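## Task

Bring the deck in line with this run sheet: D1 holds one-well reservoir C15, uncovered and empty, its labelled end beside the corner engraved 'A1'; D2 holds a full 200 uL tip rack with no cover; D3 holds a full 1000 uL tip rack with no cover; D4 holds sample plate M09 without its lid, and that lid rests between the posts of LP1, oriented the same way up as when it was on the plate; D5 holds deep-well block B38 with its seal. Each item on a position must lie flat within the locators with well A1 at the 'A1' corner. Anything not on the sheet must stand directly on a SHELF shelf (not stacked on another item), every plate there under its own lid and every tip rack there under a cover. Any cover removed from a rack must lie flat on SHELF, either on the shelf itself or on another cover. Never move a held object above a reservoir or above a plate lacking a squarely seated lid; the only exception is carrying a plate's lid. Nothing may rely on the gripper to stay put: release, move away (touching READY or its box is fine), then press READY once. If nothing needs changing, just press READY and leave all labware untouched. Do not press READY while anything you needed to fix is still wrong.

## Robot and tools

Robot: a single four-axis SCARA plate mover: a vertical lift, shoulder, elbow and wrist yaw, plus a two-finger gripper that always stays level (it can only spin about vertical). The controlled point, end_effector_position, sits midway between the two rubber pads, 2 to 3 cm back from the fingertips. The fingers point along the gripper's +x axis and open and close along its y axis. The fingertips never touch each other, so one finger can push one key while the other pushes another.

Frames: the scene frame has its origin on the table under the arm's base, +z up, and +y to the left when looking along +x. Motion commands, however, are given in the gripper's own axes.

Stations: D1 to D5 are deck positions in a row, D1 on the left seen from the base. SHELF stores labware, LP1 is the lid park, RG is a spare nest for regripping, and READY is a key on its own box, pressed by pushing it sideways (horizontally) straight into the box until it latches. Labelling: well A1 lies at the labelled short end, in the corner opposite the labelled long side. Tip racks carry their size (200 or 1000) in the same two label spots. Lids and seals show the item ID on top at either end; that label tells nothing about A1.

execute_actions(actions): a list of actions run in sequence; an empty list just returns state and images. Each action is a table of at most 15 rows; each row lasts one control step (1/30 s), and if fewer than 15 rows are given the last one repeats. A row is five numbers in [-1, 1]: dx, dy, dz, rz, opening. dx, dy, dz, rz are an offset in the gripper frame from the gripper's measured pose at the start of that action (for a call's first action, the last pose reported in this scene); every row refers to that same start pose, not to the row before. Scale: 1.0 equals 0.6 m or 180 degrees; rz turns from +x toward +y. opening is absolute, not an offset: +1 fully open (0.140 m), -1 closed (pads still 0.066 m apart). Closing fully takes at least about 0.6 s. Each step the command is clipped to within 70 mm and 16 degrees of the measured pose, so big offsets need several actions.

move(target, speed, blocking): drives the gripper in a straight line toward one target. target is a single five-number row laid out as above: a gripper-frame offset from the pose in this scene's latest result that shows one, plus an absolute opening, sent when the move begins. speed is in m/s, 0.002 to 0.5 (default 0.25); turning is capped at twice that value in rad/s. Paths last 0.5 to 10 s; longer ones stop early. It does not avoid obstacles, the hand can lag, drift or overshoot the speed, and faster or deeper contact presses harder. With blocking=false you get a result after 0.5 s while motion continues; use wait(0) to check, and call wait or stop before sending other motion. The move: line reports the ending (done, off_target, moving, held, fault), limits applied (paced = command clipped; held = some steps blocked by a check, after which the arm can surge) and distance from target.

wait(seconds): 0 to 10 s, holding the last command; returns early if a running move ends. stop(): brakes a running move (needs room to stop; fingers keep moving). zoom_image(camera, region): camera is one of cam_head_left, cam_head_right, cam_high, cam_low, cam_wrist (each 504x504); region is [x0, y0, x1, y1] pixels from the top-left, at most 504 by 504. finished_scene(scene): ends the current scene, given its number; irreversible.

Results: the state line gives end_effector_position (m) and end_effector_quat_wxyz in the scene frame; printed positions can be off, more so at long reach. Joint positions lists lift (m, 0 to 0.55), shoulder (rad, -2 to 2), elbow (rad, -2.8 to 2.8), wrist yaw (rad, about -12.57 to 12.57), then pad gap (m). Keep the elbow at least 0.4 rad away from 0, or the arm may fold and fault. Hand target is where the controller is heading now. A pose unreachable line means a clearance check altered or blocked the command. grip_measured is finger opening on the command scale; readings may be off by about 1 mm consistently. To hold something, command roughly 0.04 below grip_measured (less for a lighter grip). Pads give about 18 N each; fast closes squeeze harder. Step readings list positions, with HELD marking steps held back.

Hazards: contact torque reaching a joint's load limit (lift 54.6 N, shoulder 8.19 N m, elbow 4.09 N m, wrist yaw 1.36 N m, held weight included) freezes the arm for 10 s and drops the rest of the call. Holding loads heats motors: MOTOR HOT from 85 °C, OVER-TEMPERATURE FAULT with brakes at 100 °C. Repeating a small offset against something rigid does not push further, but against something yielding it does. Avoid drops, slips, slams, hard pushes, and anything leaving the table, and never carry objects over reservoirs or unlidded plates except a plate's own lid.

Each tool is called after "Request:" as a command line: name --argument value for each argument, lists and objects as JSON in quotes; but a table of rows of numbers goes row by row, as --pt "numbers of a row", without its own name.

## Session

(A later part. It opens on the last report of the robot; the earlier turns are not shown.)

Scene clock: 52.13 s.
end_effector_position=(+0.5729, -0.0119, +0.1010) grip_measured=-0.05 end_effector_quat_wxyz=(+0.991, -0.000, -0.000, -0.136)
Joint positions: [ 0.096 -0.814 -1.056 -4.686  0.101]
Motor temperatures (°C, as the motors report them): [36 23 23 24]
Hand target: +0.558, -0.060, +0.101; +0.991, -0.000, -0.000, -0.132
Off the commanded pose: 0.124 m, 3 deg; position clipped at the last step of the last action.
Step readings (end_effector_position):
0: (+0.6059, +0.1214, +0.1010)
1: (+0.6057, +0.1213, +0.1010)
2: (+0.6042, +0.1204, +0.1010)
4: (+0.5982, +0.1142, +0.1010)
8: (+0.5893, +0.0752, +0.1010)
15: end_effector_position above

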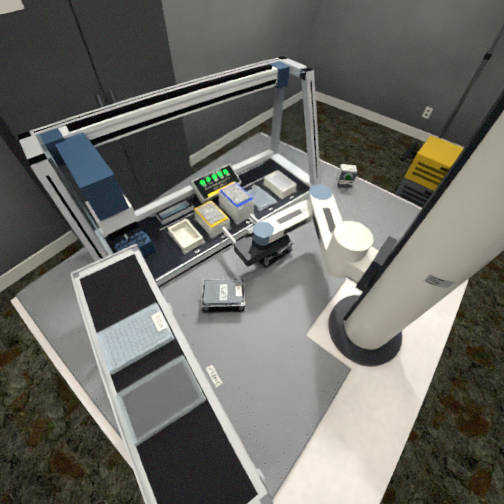

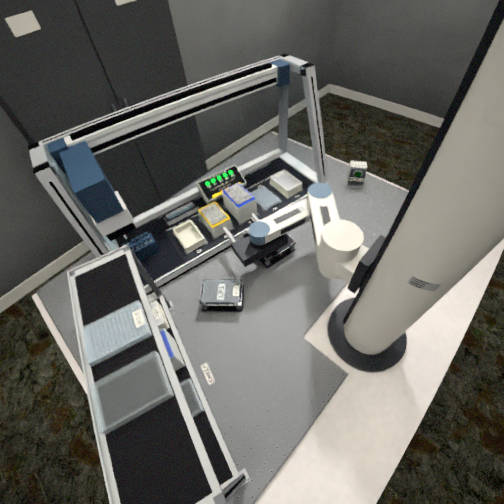

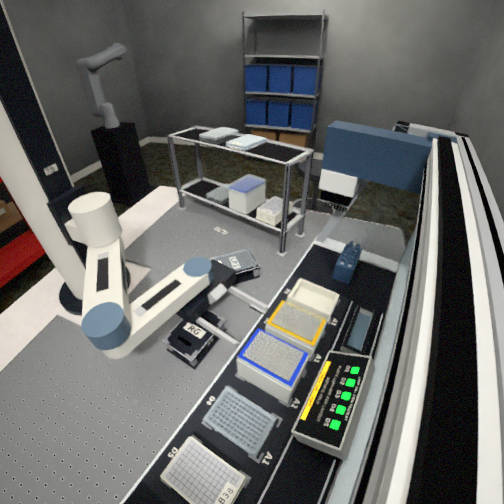

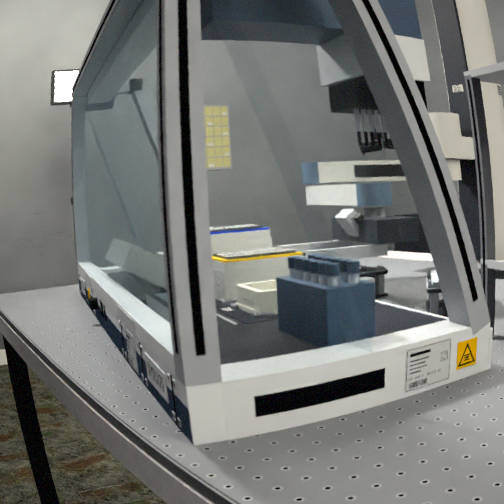

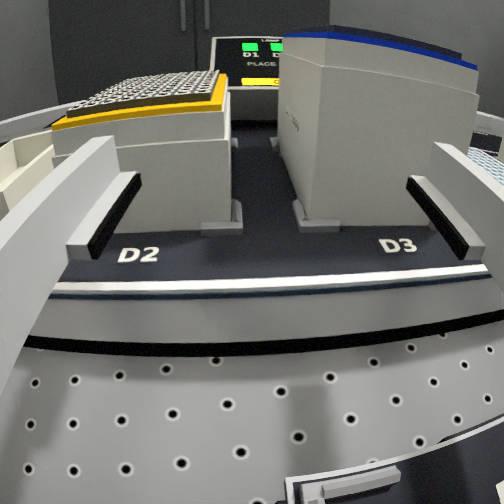

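Request:
execute_actions --actions '[[[-0.0003,-0.1007,0,0.006,-0.05],[0.0011,-0.124,-0.002,0.01,-0.05],[0.0026,-0.1506,-0.004,0.014,-0.05],[0.0041,-0.1772,-0.006,0.01824,-0.05],[0.0057,-0.2038,-0.008,0.01824,-0.05],[0.0071,-0.2288,-0.01,0.01824,-0.05],[0.0084,-0.2521,-0.012,0.01824,-0.05],[0.0097,-0.2737,-0.014,0.01824,-0.05],[0.0107,-0.292,-0.015,0.01824,-0.05],[0.0115,-0.3053,-0.015,0.01824,-0.05],[0.0186,-0.3133,-0.015,0.01824,-0.05],[0.0269,-0.3128,-0.015,0.01824,-0.05],[0.0369,-0.3122,-0.015,0.01824,-0.05],[0.0486,-0.3116,-0.015,0.01824,-0.05],[0.0619,-0.3108,-0.015,0.01824,-0.05]]]'

Scene clock: 53.33 s.
end_effector_position=(+0.5316, -0.1713, +0.0929) grip_measured=-0.05 end_effector_quat_wxyz=(+0.994, -0.000, -0.000, -0.108)
Joint positions: [ 0.088 -1.488 -1.043 -3.968  0.101]
Motor temperatures (°C, as the motors report them): [36 23 23 24]
Hand target: +0.549, -0.202, +0.092; +0.993, -0.000, -0.000, -0.118
Off the commanded pose: 0.040 m, 0 deg.
Step readings (end_effector_position):
0: (+0.5583, -0.0601, +0.1010)
1: (+0.5583, -0.0601, +0.1010)
2: (+0.5581, -0.0611, +0.1010)
4: (+0.5568, -0.0678, +0.1009)
8: (+0.5494, -0.1009, +0.0991)
15: end_effector_position above

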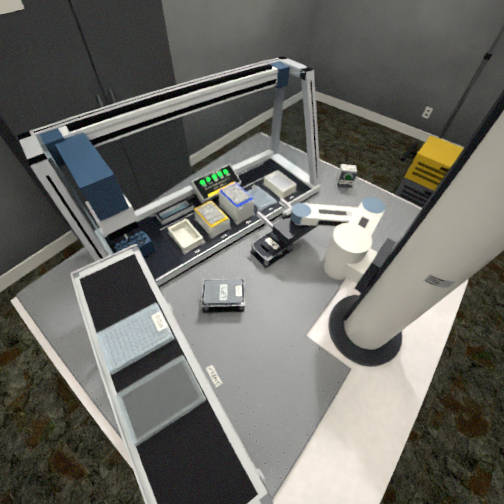

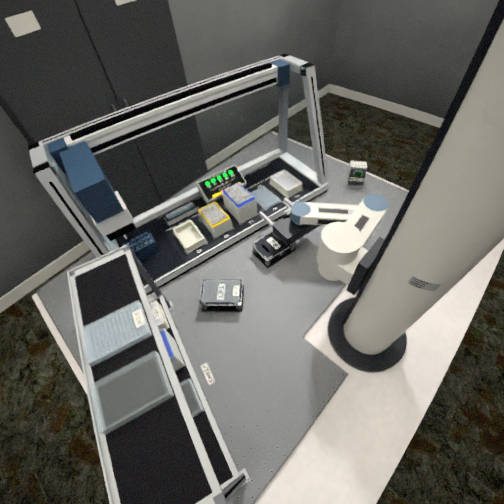

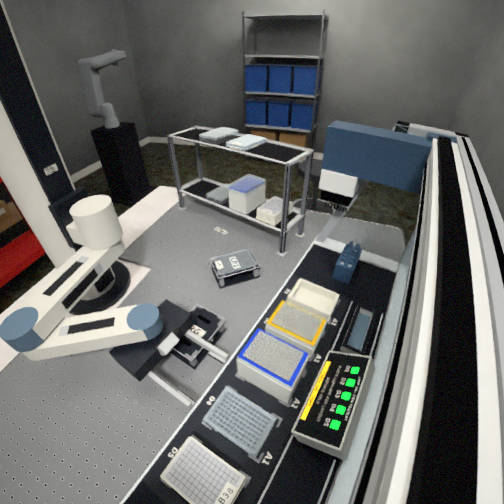

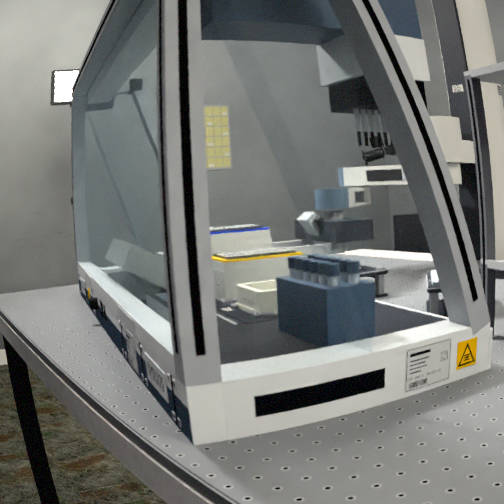

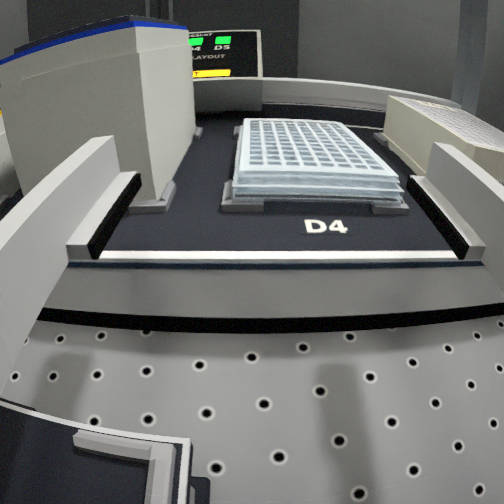

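Request:
zoom_image --camera "cam_high" --region '[200, 235, 270, 295]'

Request:
zoom_image --camera "cam_head_left" --region '[190, 265, 260, 325]'

Region (200, 235, 270, 295) of cam_high's 504x504 image, scaled by 7.200, with more detail than that image has; it fills the top 432 rows of this view, and the rest is white.

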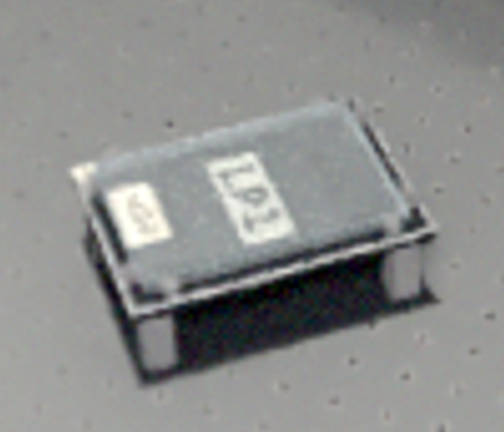

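Region (190, 265, 260, 325) of cam_head_left's 504x504 image, scaled by 7.200, with more detail than that image has; it fills the top 432 rows of this view, and the rest is white.

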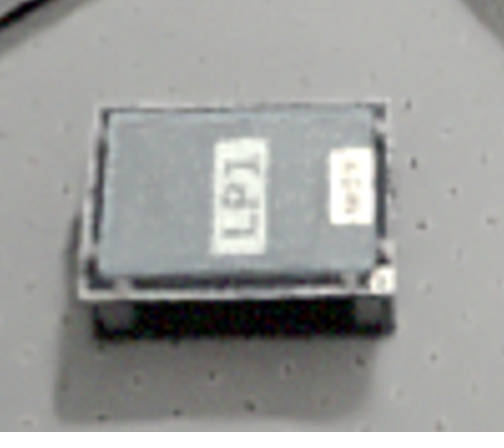

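Request:
execute_actions --actions '[[[0.05,-0.041,-0.0015,-0.003,-0.05],[0.0667,-0.03952,-0.0015,0.0001,-0.05],[0.0867,-0.03952,-0.0015,0.0001,-0.05],[0.1067,-0.03952,-0.0015,0.0001,-0.05],[0.1267,-0.03952,-0.0015,0.0001,-0.05],[0.1467,-0.03952,-0.0015,0.0001,-0.05],[0.1633,-0.03952,-0.003,0.0001,-0.05],[0.1767,-0.03952,-0.006,0.0001,-0.05],[0.1867,-0.03952,-0.01,0.0001,-0.05],[0.19312,-0.03952,-0.014,0.0001,-0.05],[0.19312,-0.03952,-0.018,0.0001,-0.05],[0.19312,-0.03952,-0.0215,0.0001,-0.05]]]'

Scene clock: 54.53 s.
end_effector_position=(+0.6394, -0.2189, +0.0797) grip_measured=-0.05 end_effector_quat_wxyz=(+0.994, -0.000, -0.000, -0.108)
Joint positions: [ 0.075 -1.209 -1.623 -3.666  0.101]
Motor temperatures (°C, as the motors report them): [36 23 23 24]
Hand target: +0.640, -0.219, +0.080; +0.994, -0.000, -0.000, -0.107
Off the commanded pose: 0.001 m, 0 deg.
Step readings (end_effector_position):
0: (+0.5495, -0.2020, +0.0921)
1: (+0.5497, -0.2020, +0.0921)
2: (+0.5517, -0.2020, +0.0921)
4: (+0.5625, -0.2025, +0.0920)
8: (+0.5977, -0.2095, +0.0920)
15: end_effector_position above

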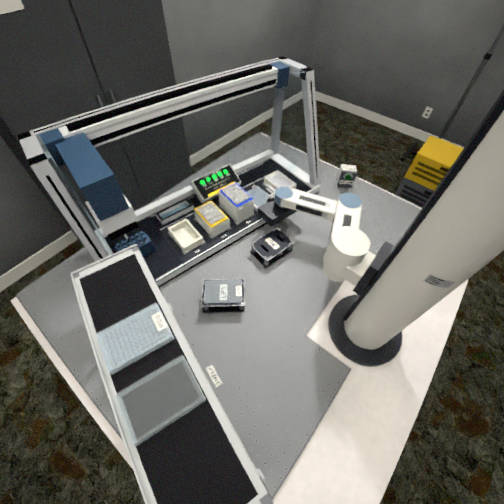

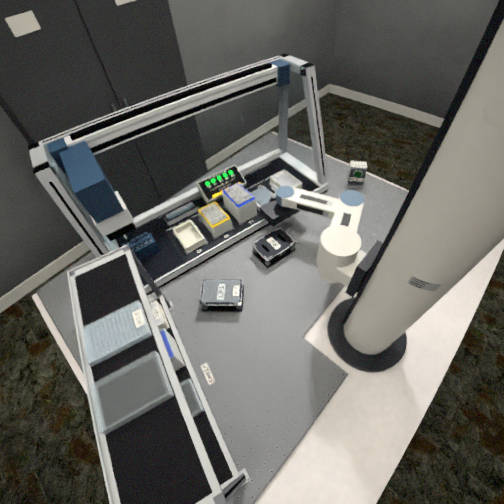

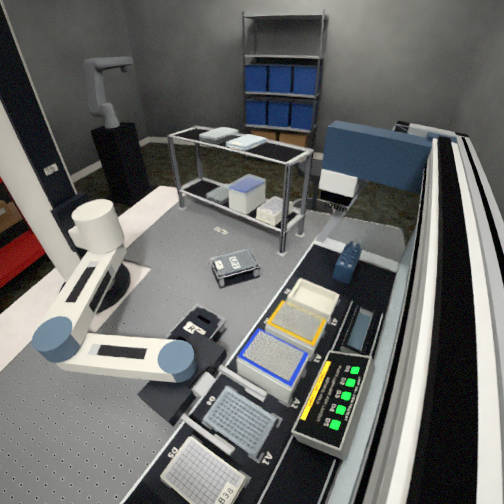

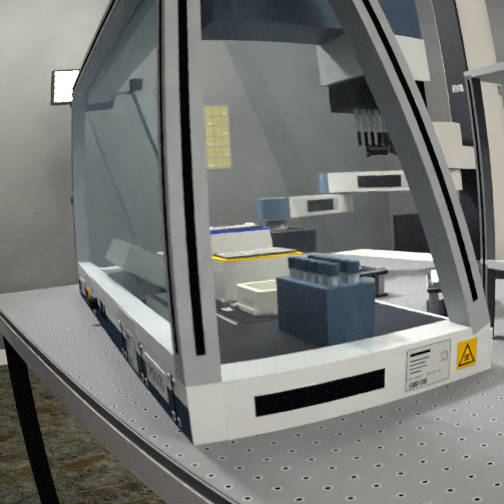

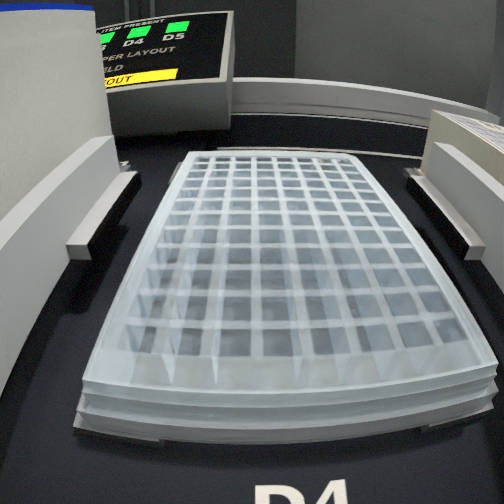

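Request:
wait --seconds 0

Request:
zoom_image --camera "cam_wrist" --region '[50, 360, 190, 470]'

Request:
zoom_image --camera "cam_wrist" --region '[364, 345, 504, 455]'

Scene clock: 54.67 s.
end_effector_position=(+0.6398, -0.2191, +0.0800) grip_measured=-0.05 end_effector_quat_wxyz=(+0.994, -0.000, -0.000, -0.108)
Joint positions: [ 0.075 -1.208 -1.626 -3.665  0.101]
Motor temperatures (°C, as the motors report them): [36 23 23 24]
Hand target: +0.640, -0.219, +0.080; +0.994, -0.000, -0.000, -0.107
Off the commanded pose: 0.000 m, 0 deg.

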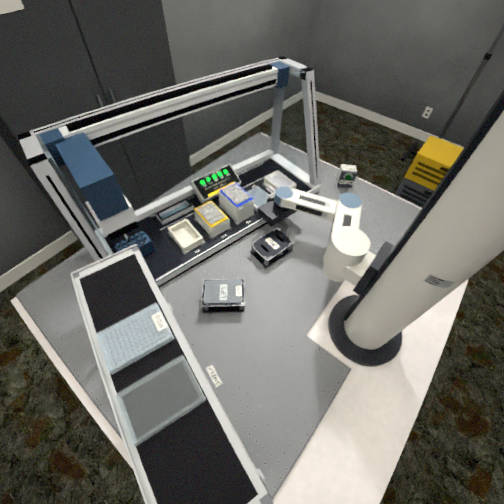

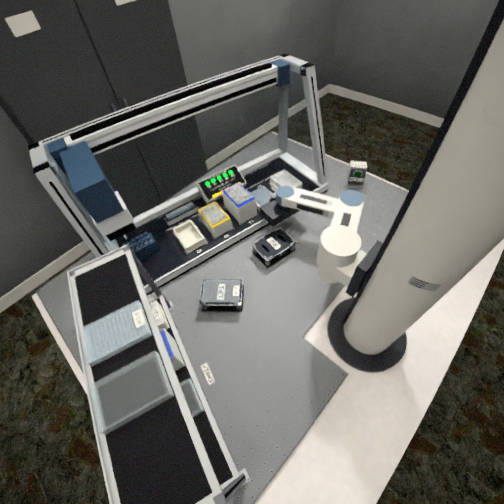

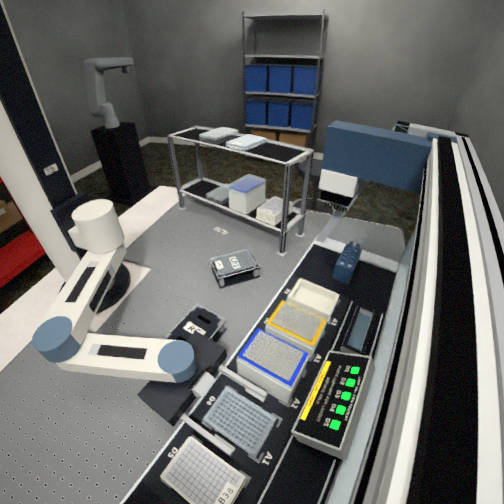

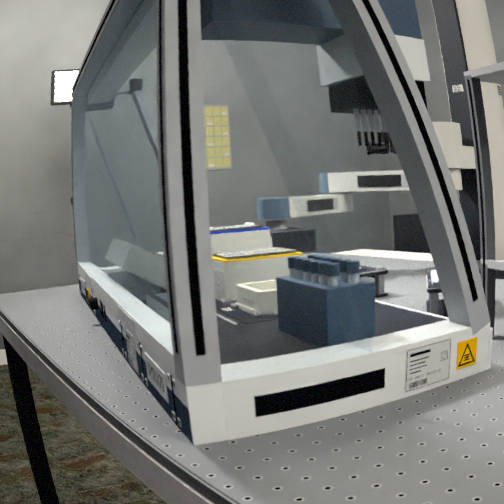

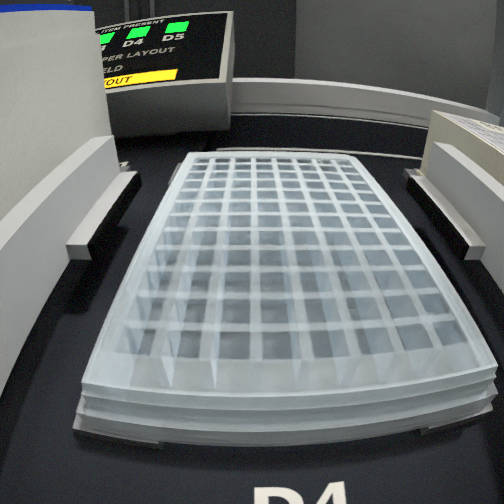

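Region (50, 360, 190, 470) of cam_wrist's 504x504 image, scaled by 3.600, with more detail than that image has; it fills the top 396 rows of this view, and the rest is white.

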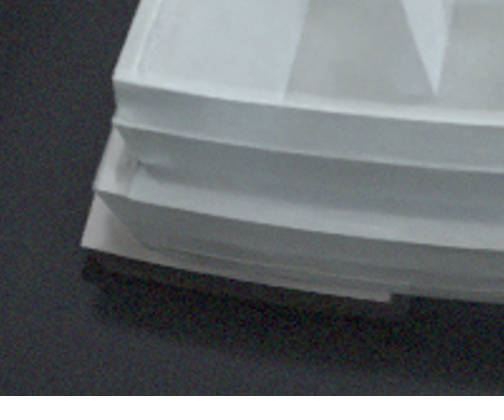

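Region (364, 345, 504, 455) of cam_wrist's 504x504 image, scaled by 3.600, with more detail than that image has; it fills the top 396 rows of this view, and the rest is white.

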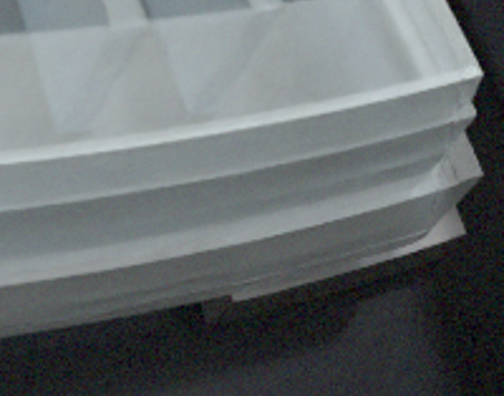

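Request:
execute_actions --actions '[[[0,-0.0004,-0.004,0,-0.12],[0,-0.0008,-0.009,0,-0.2],[0,-0.0008,-0.014,0,-0.27],[0,-0.0008,-0.018,0,-0.32],[0,-0.0008,-0.02083,0,-0.36],[0,-0.0008,-0.02083,0,-0.39],[0,-0.0008,-0.02083,0,-0.42],[0,-0.0008,-0.02083,0,-0.445],[0,-0.0008,-0.02083,0,-0.47],[0,-0.0008,-0.02083,0,-0.49],[0,-0.0008,-0.02083,0,-0.51],[0,-0.0008,-0.02083,0,-0.51],[0,-0.0008,-0.0195,0,-0.51],[0,-0.0008,-0.018,0,-0.51],[0,-0.0008,-0.0175,0,-0.51]]]'

Scene clock: 57.20 s.
end_effector_position=(+0.6397, -0.2195, +0.0692) grip_measured=-0.46 end_effector_quat_wxyz=(+0.994, -0.000, -0.000, -0.108)
Joint positions: [ 0.064 -1.209 -1.626 -3.663  0.086]
Motor temperatures (°C, as the motors report them): [36 23 23 24]
Hand target: +0.640, -0.220, +0.069; +0.994, -0.000, -0.000, -0.108
Off the commanded pose: 0.000 m, 0 deg.
Step readings (end_effector_position):
0: (+0.6397, -0.2191, +0.0800)
1: (+0.6397, -0.2191, +0.0799)
2: (+0.6397, -0.2192, +0.0784)
4: (+0.6397, -0.2194, +0.0729)
8: (+0.6397, -0.2195, +0.0673)
15: end_effector_position above

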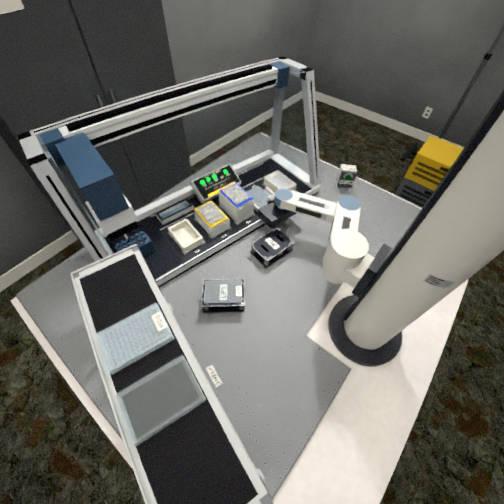

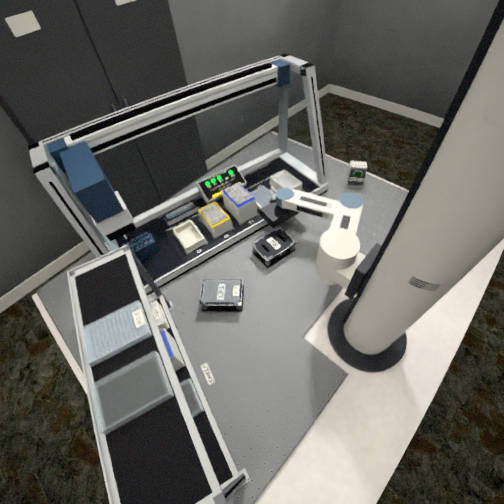

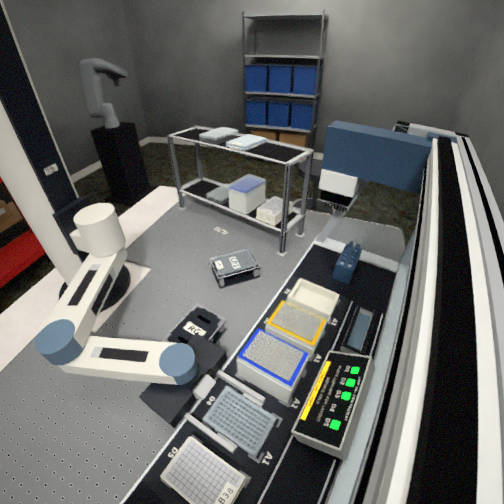

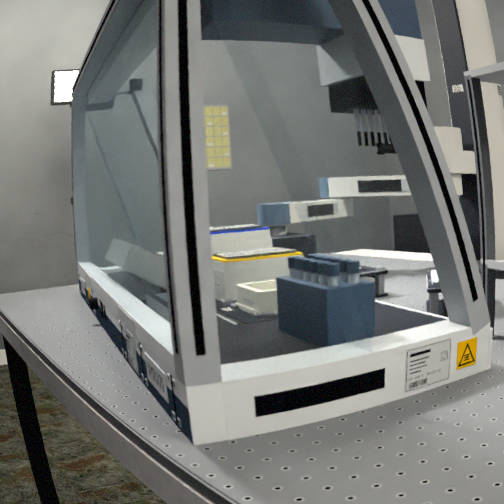

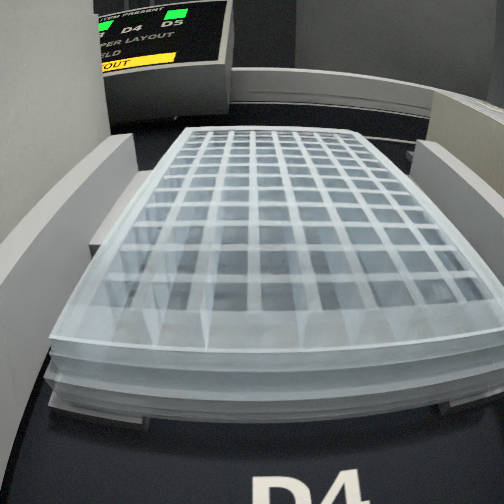

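Request:
execute_actions --actions '[[[0.003,0,0.0005,0,-0.51],[0.006,0,0.0005,0,-0.51],[0.00833,0,0.0005,0,-0.51],[0.00833,0,0.0005,0,-0.51],[0.00833,0,-0.0005,0,-0.51],[0.00833,0,-0.0018,0,-0.51],[0.00833,0,-0.00283,0,-0.49],[0.00833,0,-0.0036,0,-0.478],[0.00833,0,-0.0044,0,-0.475],[0.00833,0,-0.0052,0,-0.475],[0.00833,0,-0.0059,0,-0.475],[0.00833,0,-0.00617,0,-0.47],[0.00833,0,-0.00617,0,-0.455],[0.00833,0,-0.00617,0,-0.41],[0.00833,0,-0.00617,0,-0.3]]]'

Scene clock: 58.03 s.
end_effector_position=(+0.6446, -0.2204, +0.0655) grip_measured=-0.36 end_effector_quat_wxyz=(+0.994, -0.000, -0.000, -0.107)
Joint positions: [ 0.06  -1.193 -1.653 -3.652  0.09 ]
Motor temperatures (°C, as the motors report them): [36 23 23 24]
Hand target: +0.645, -0.221, +0.065; +0.994, -0.000, -0.000, -0.108
Off the commanded pose: 0.000 m, 0 deg.
Step readings (end_effector_position):
0: (+0.6397, -0.2195, +0.0695)
1: (+0.6399, -0.2195, +0.0695)
2: (+0.6413, -0.2200, +0.0695)
4: (+0.6443, -0.2205, +0.0695)
8: (+0.6446, -0.2205, +0.0674)
15: end_effector_position above

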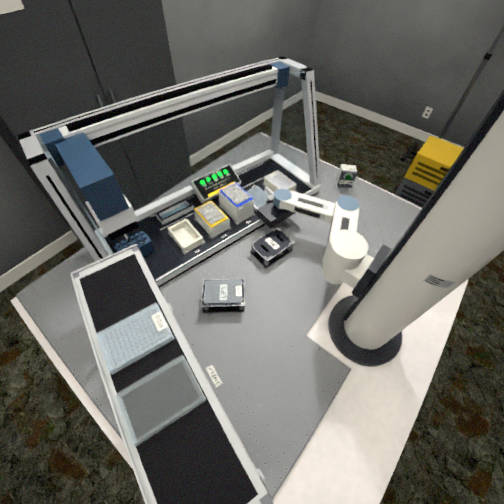

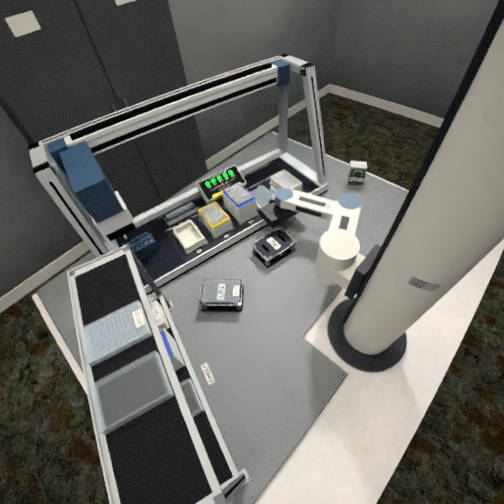

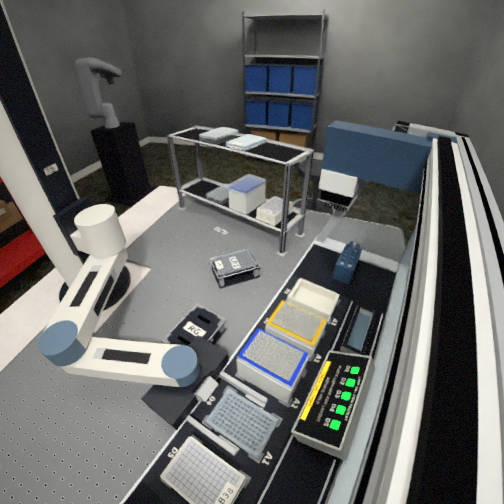

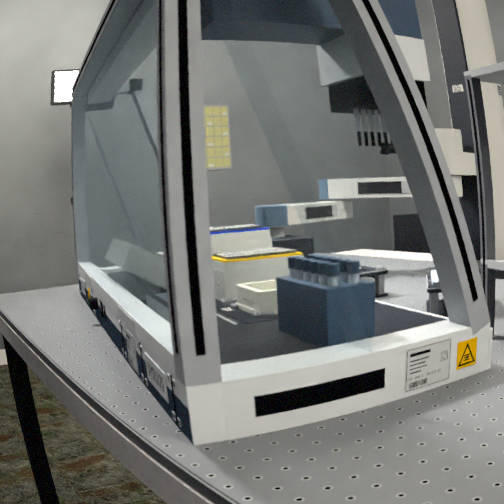

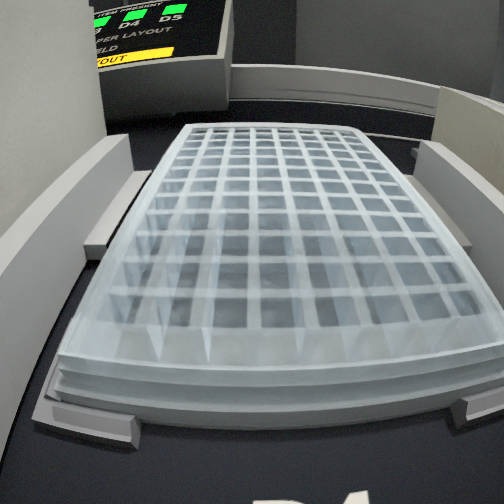

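Request:
execute_actions --actions '[[[0,0,0.008,0,-0.25],[0,0,0.02,0,-0.2],[0,0,0.035,0,-0.2],[0,0,0.05,0,-0.2],[0,0,0.064,0,-0.2],[0,0,0.075,0,-0.2],[0,-0.005,0.0825,0,-0.2],[0.0002,-0.0167,0.0825,0,-0.2],[0.0005,-0.0367,0.0825,0,-0.2],[0.0009,-0.06,0.0825,0,-0.15],[0.0012,-0.085,0.0825,0,-0.1],[0.0016,-0.11,0.0825,0,-0.1],[0.0019,-0.135,0.0825,0,-0.1],[0.0023,-0.16,0.0825,0,-0.1],[0.0026,-0.1833,0.0825,0,-0.1]]]'

Scene clock: 59.50 s.
end_effector_position=(+0.6254, -0.2926, +0.1150) grip_measured=-0.10 end_effector_quat_wxyz=(+0.993, -0.000, -0.000, -0.115)
Joint positions: [ 0.11  -1.302 -1.8   -3.41   0.099]
Motor temperatures (°C, as the motors report them): [36 23 23 24]
Hand target: +0.616, -0.326, +0.115; +0.993, -0.000, -0.000, -0.118
Off the commanded pose: 0.036 m, 1 deg.
Step readings (end_effector_position):
0: (+0.6446, -0.2204, +0.0655)
1: (+0.6446, -0.2204, +0.0656)
2: (+0.6446, -0.2204, +0.0670)
4: (+0.6446, -0.2204, +0.0755)
8: (+0.6446, -0.2205, +0.1043)
15: end_effector_position above

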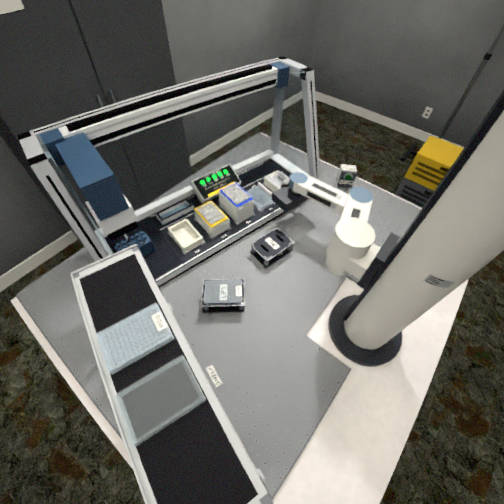

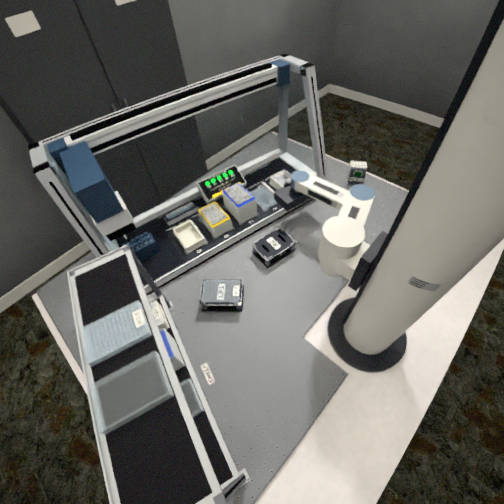

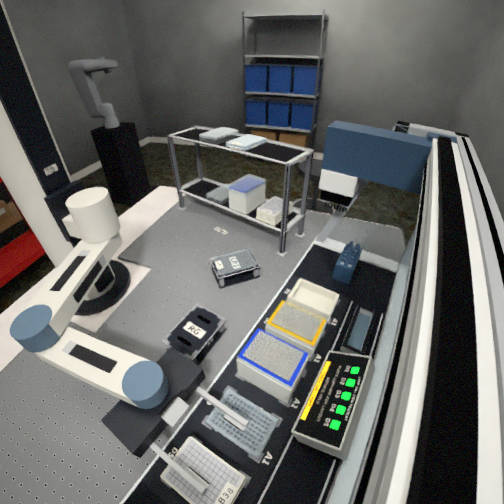

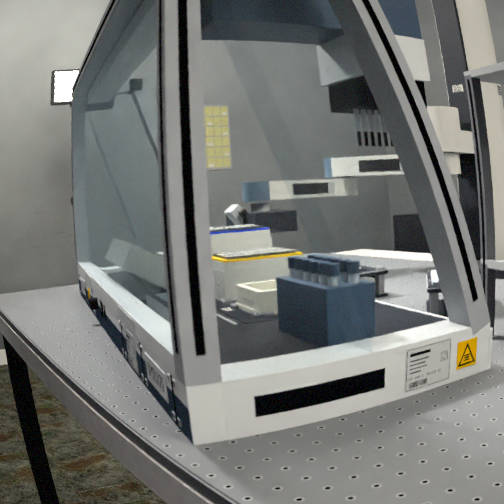

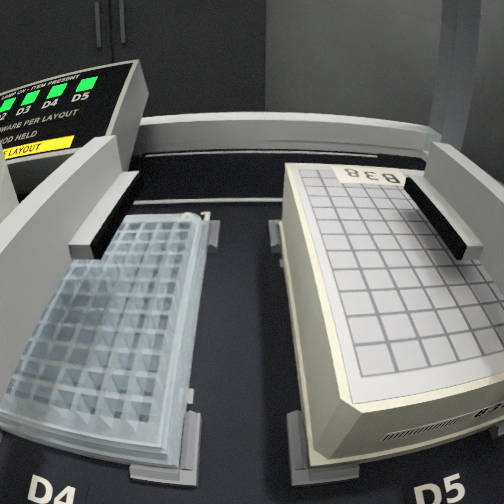

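Request:
execute_actions --actions '[[[0.001,-0.065,0,0,-0.1],[0.005,-0.073,0,0.002,-0.1],[0.008,-0.08,0,0.004,-0.1],[0.0098,-0.08295,0,0.00446,-0.1],[0.0098,-0.08295,-0.003,0.00446,-0.1],[0.0098,-0.08295,-0.008,0.00446,-0.1],[0.0098,-0.08295,-0.015,0.00446,-0.1],[0.0098,-0.08295,-0.023,0.00446,-0.1],[0.0098,-0.08295,-0.03,0.00446,-0.1],[0.0098,-0.08295,-0.035,0.00446,-0.1],[0.0098,-0.08295,-0.03833,0.00446,-0.1],[0.0098,-0.08295,-0.03833,0.00446,-0.15],[0.0098,-0.08295,-0.03833,0.00446,-0.2],[0.0098,-0.08295,-0.03833,0.00446,-0.25],[0.0098,-0.08295,-0.03833,0.00446,-0.25]]]'

Request:
zoom_image --camera "cam_wrist" --region '[60, 400, 200, 504]'

Request:
zoom_image --camera "cam_wrist" --region '[364, 400, 504, 504]'

Scene clock: 60.50 s.
end_effector_position=(+0.6197, -0.3425, +0.0919) grip_measured=-0.25 end_effector_quat_wxyz=(+0.994, -0.000, -0.000, -0.108)
Joint positions: [ 0.087 -1.312 -2.005 -3.183  0.094]
Motor temperatures (°C, as the motors report them): [36 23 23 24]
Hand target: +0.620, -0.342, +0.092; +0.994, -0.000, -0.000, -0.108
Off the commanded pose: 0.000 m, 0 deg.
Step readings (end_effector_position):
0: (+0.6157, -0.3260, +0.1150)
1: (+0.6158, -0.3261, +0.1150)
2: (+0.6164, -0.3276, +0.1150)
4: (+0.6179, -0.3364, +0.1150)
8: (+0.6196, -0.3427, +0.1084)
15: end_effector_position above

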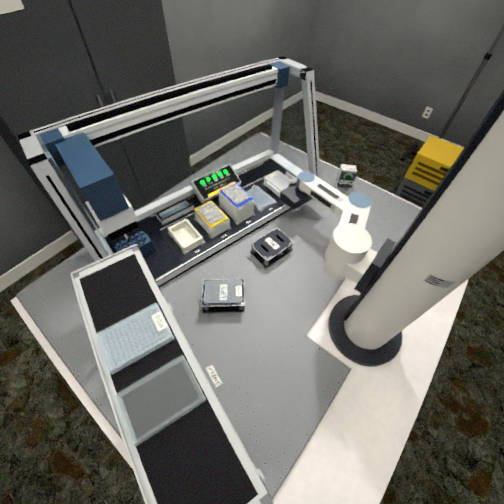

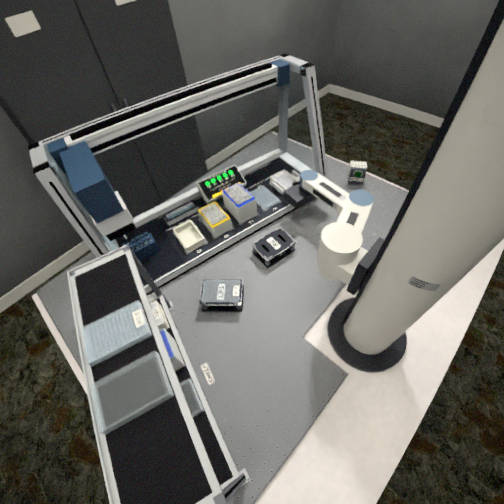

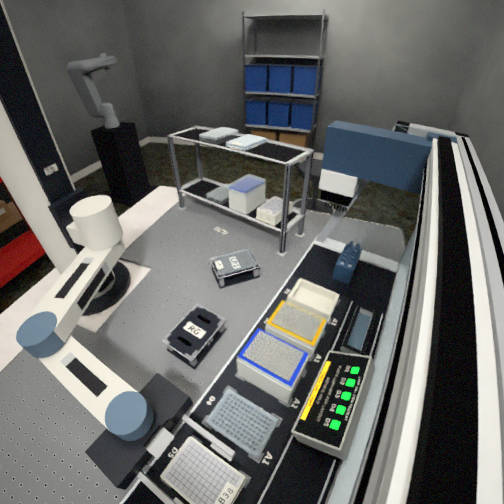

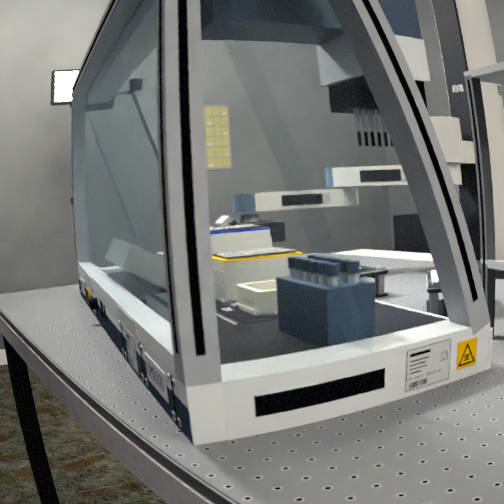

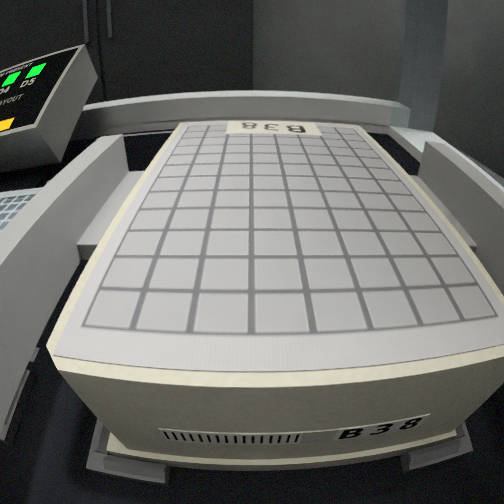

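Region (60, 400, 200, 504) of cam_wrist's 504x504 image, scaled by 3.600, with more detail than that image has; it fills the top 374 rows of this view, and the rest is white.

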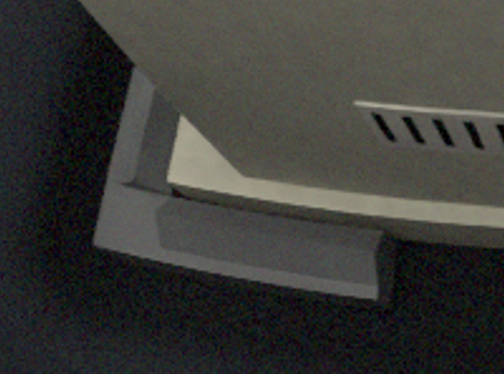

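Region (364, 400, 504, 504) of cam_wrist's 504x504 image, scaled by 3.600, with more detail than that image has; it fills the top 374 rows of this view, and the rest is white.

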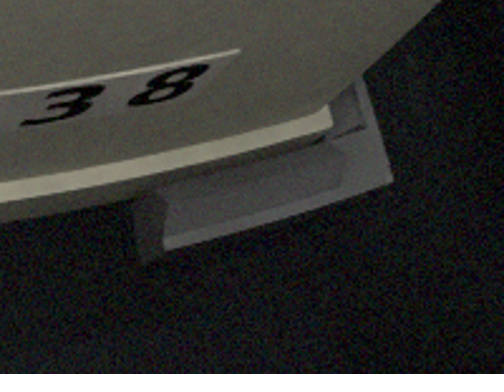

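Request:
execute_actions --actions '[[[-0.0003,0.0005,-0.003,0.0004,-0.33],[-0.0003,0.0005,-0.0065,0.0004,-0.4],[-0.0003,0.0005,-0.0065,0.0004,-0.46],[-0.0003,0.0005,-0.0065,0.0004,-0.5],[-0.0003,0.0005,-0.0065,0.0004,-0.53],[-0.0003,0.0005,-0.0065,0.0004,-0.555],[-0.0003,0.0005,-0.0065,0.0004,-0.575],[-0.0003,0.0005,-0.0065,0.0004,-0.575],[-0.0003,0.0005,-0.004,0.0004,-0.575],[-0.0003,0.0005,0.002,0.0004,-0.575],[-0.0003,0.0005,0.009,0.0004,-0.575],[-0.0003,0.0005,0.014,0.0004,-0.575],[-0.002,0.0005,0.0168,0.0004,-0.575],[-0.014,0.0005,0.0168,0.0004,-0.575],[-0.032,0.0005,0.0168,0.0004,-0.575]]]'

Scene clock: 62.73 s.
end_effector_position=(+0.6177, -0.3413, +0.1023) grip_measured=-0.53 end_effector_quat_wxyz=(+0.994, -0.000, -0.000, -0.107)
Joint positions: [ 0.097 -1.321 -1.989 -3.187  0.083]
Motor temperatures (°C, as the motors report them): [36 23 23 24]
Hand target: +0.603, -0.339, +0.102; +0.994, -0.000, -0.000, -0.106
Off the commanded pose: 0.017 m, 0 deg.
Step readings (end_effector_position):
0: (+0.6197, -0.3425, +0.0920)
1: (+0.6197, -0.3425, +0.0919)
2: (+0.6196, -0.3423, +0.0906)
4: (+0.6196, -0.3423, +0.0878)
8: (+0.6196, -0.3422, +0.0880)
15: end_effector_position above

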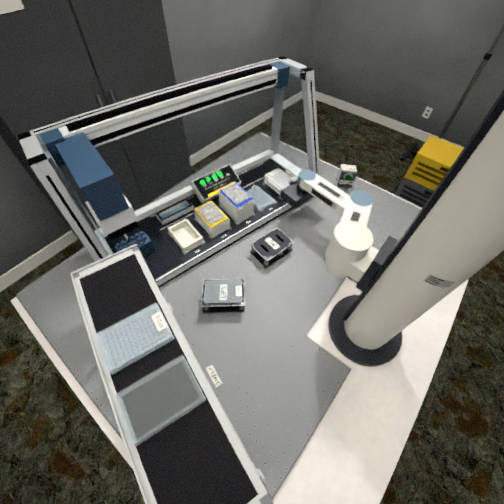

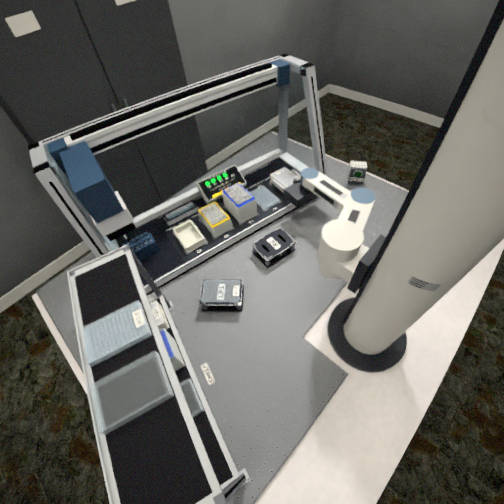

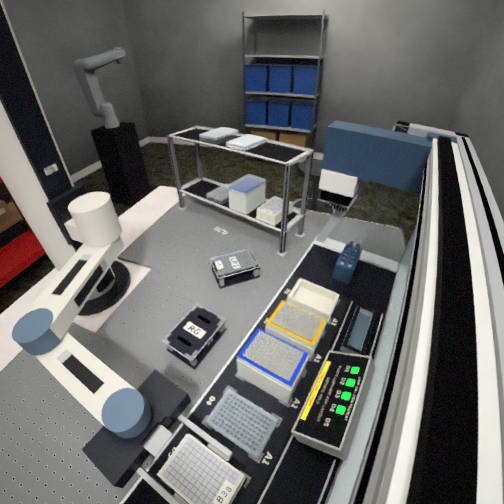

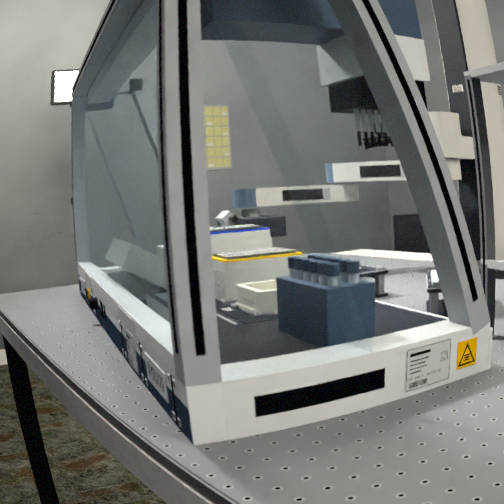

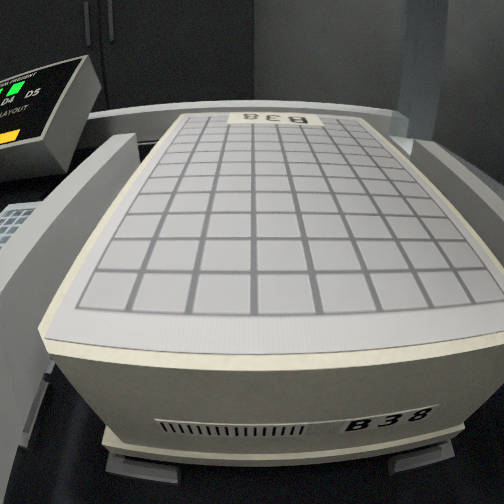

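Request:
execute_actions --actions '[[[-0.0367,-0.0008,-0.0005,0,-0.575],[-0.055,-0.0008,-0.0005,0,-0.575],[-0.0767,-0.0025,-0.0005,0.0026,-0.575],[-0.1,-0.0042,-0.0005,0.009,-0.575],[-0.1233,-0.0058,-0.0005,0.0186,-0.575],[-0.1467,-0.0075,-0.0005,0.0313,-0.575],[-0.1683,-0.0092,-0.0005,0.0472,-0.575],[-0.1883,-0.0092,-0.0005,0.0631,-0.575],[-0.2067,-0.0092,-0.0005,0.0822,-0.575],[-0.2233,-0.0092,-0.0005,0.1013,-0.575],[-0.2383,-0.0075,-0.0005,0.1204,-0.575],[-0.25,-0.0042,-0.0005,0.1395,-0.575],[-0.26,0.0025,-0.0005,0.1586,-0.575],[-0.2683,0.0125,-0.0005,0.1777,-0.575],[-0.275,0.0242,-0.0005,0.1968,-0.575]]]'

Scene clock: 64.90 s.
end_effector_position=(+0.4843, -0.3173, +0.1019) grip_measured=-0.53 end_effector_quat_wxyz=(+0.999, -0.000, -0.000, +0.041)
Joint positions: [ 0.097 -1.8   -1.578 -2.822  0.083]
Motor temperatures (°C, as the motors report them): [36 23 23 24]
Hand target: +0.462, -0.295, +0.102; +0.991, -0.000, -0.000, +0.130
Off the commanded pose: 0.035 m, 18 deg; orientation clipped at the last step of the last action.
Step readings (end_effector_position):
0: (+0.6027, -0.3388, +0.1020)
1: (+0.6026, -0.3387, +0.1020)
2: (+0.6012, -0.3379, +0.1020)
4: (+0.5931, -0.3355, +0.1020)
8: (+0.5566, -0.3374, +0.1019)
15: end_effector_position above

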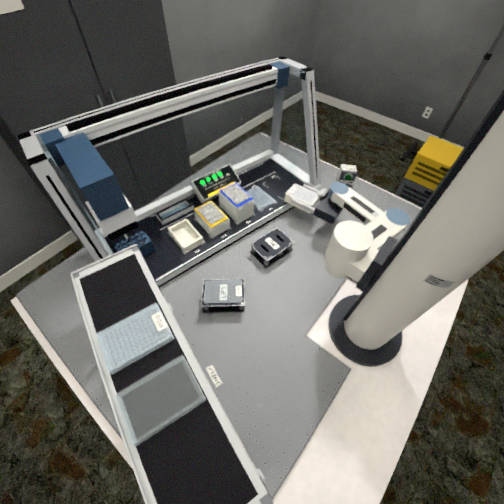

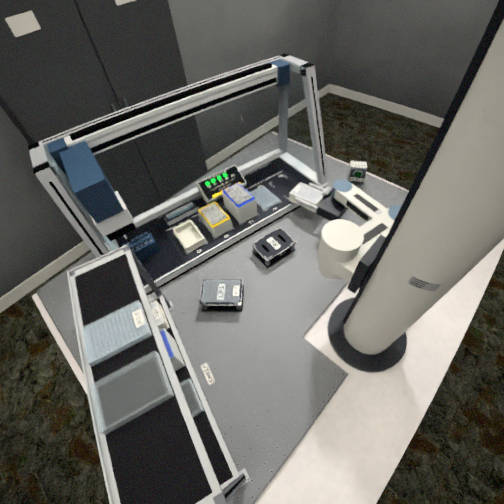

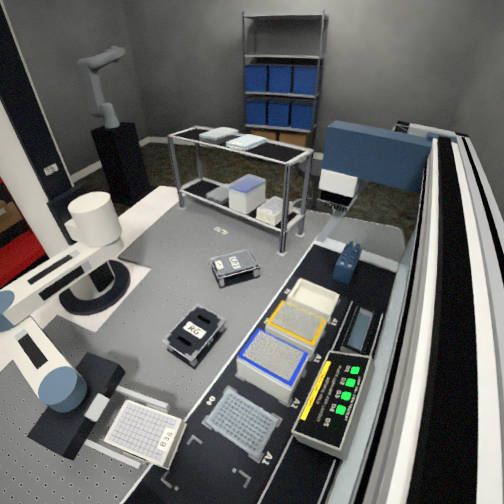

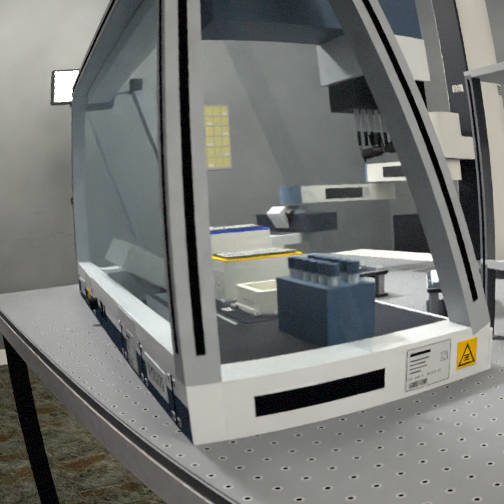

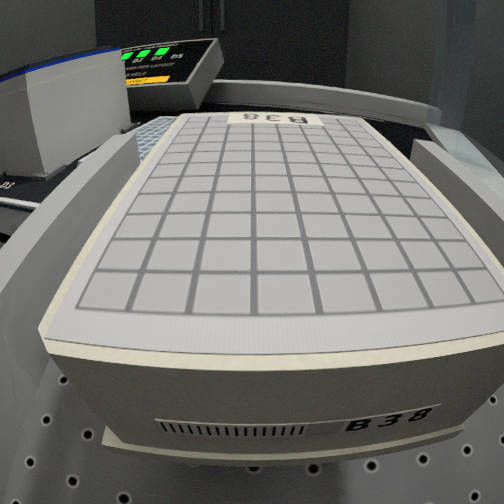

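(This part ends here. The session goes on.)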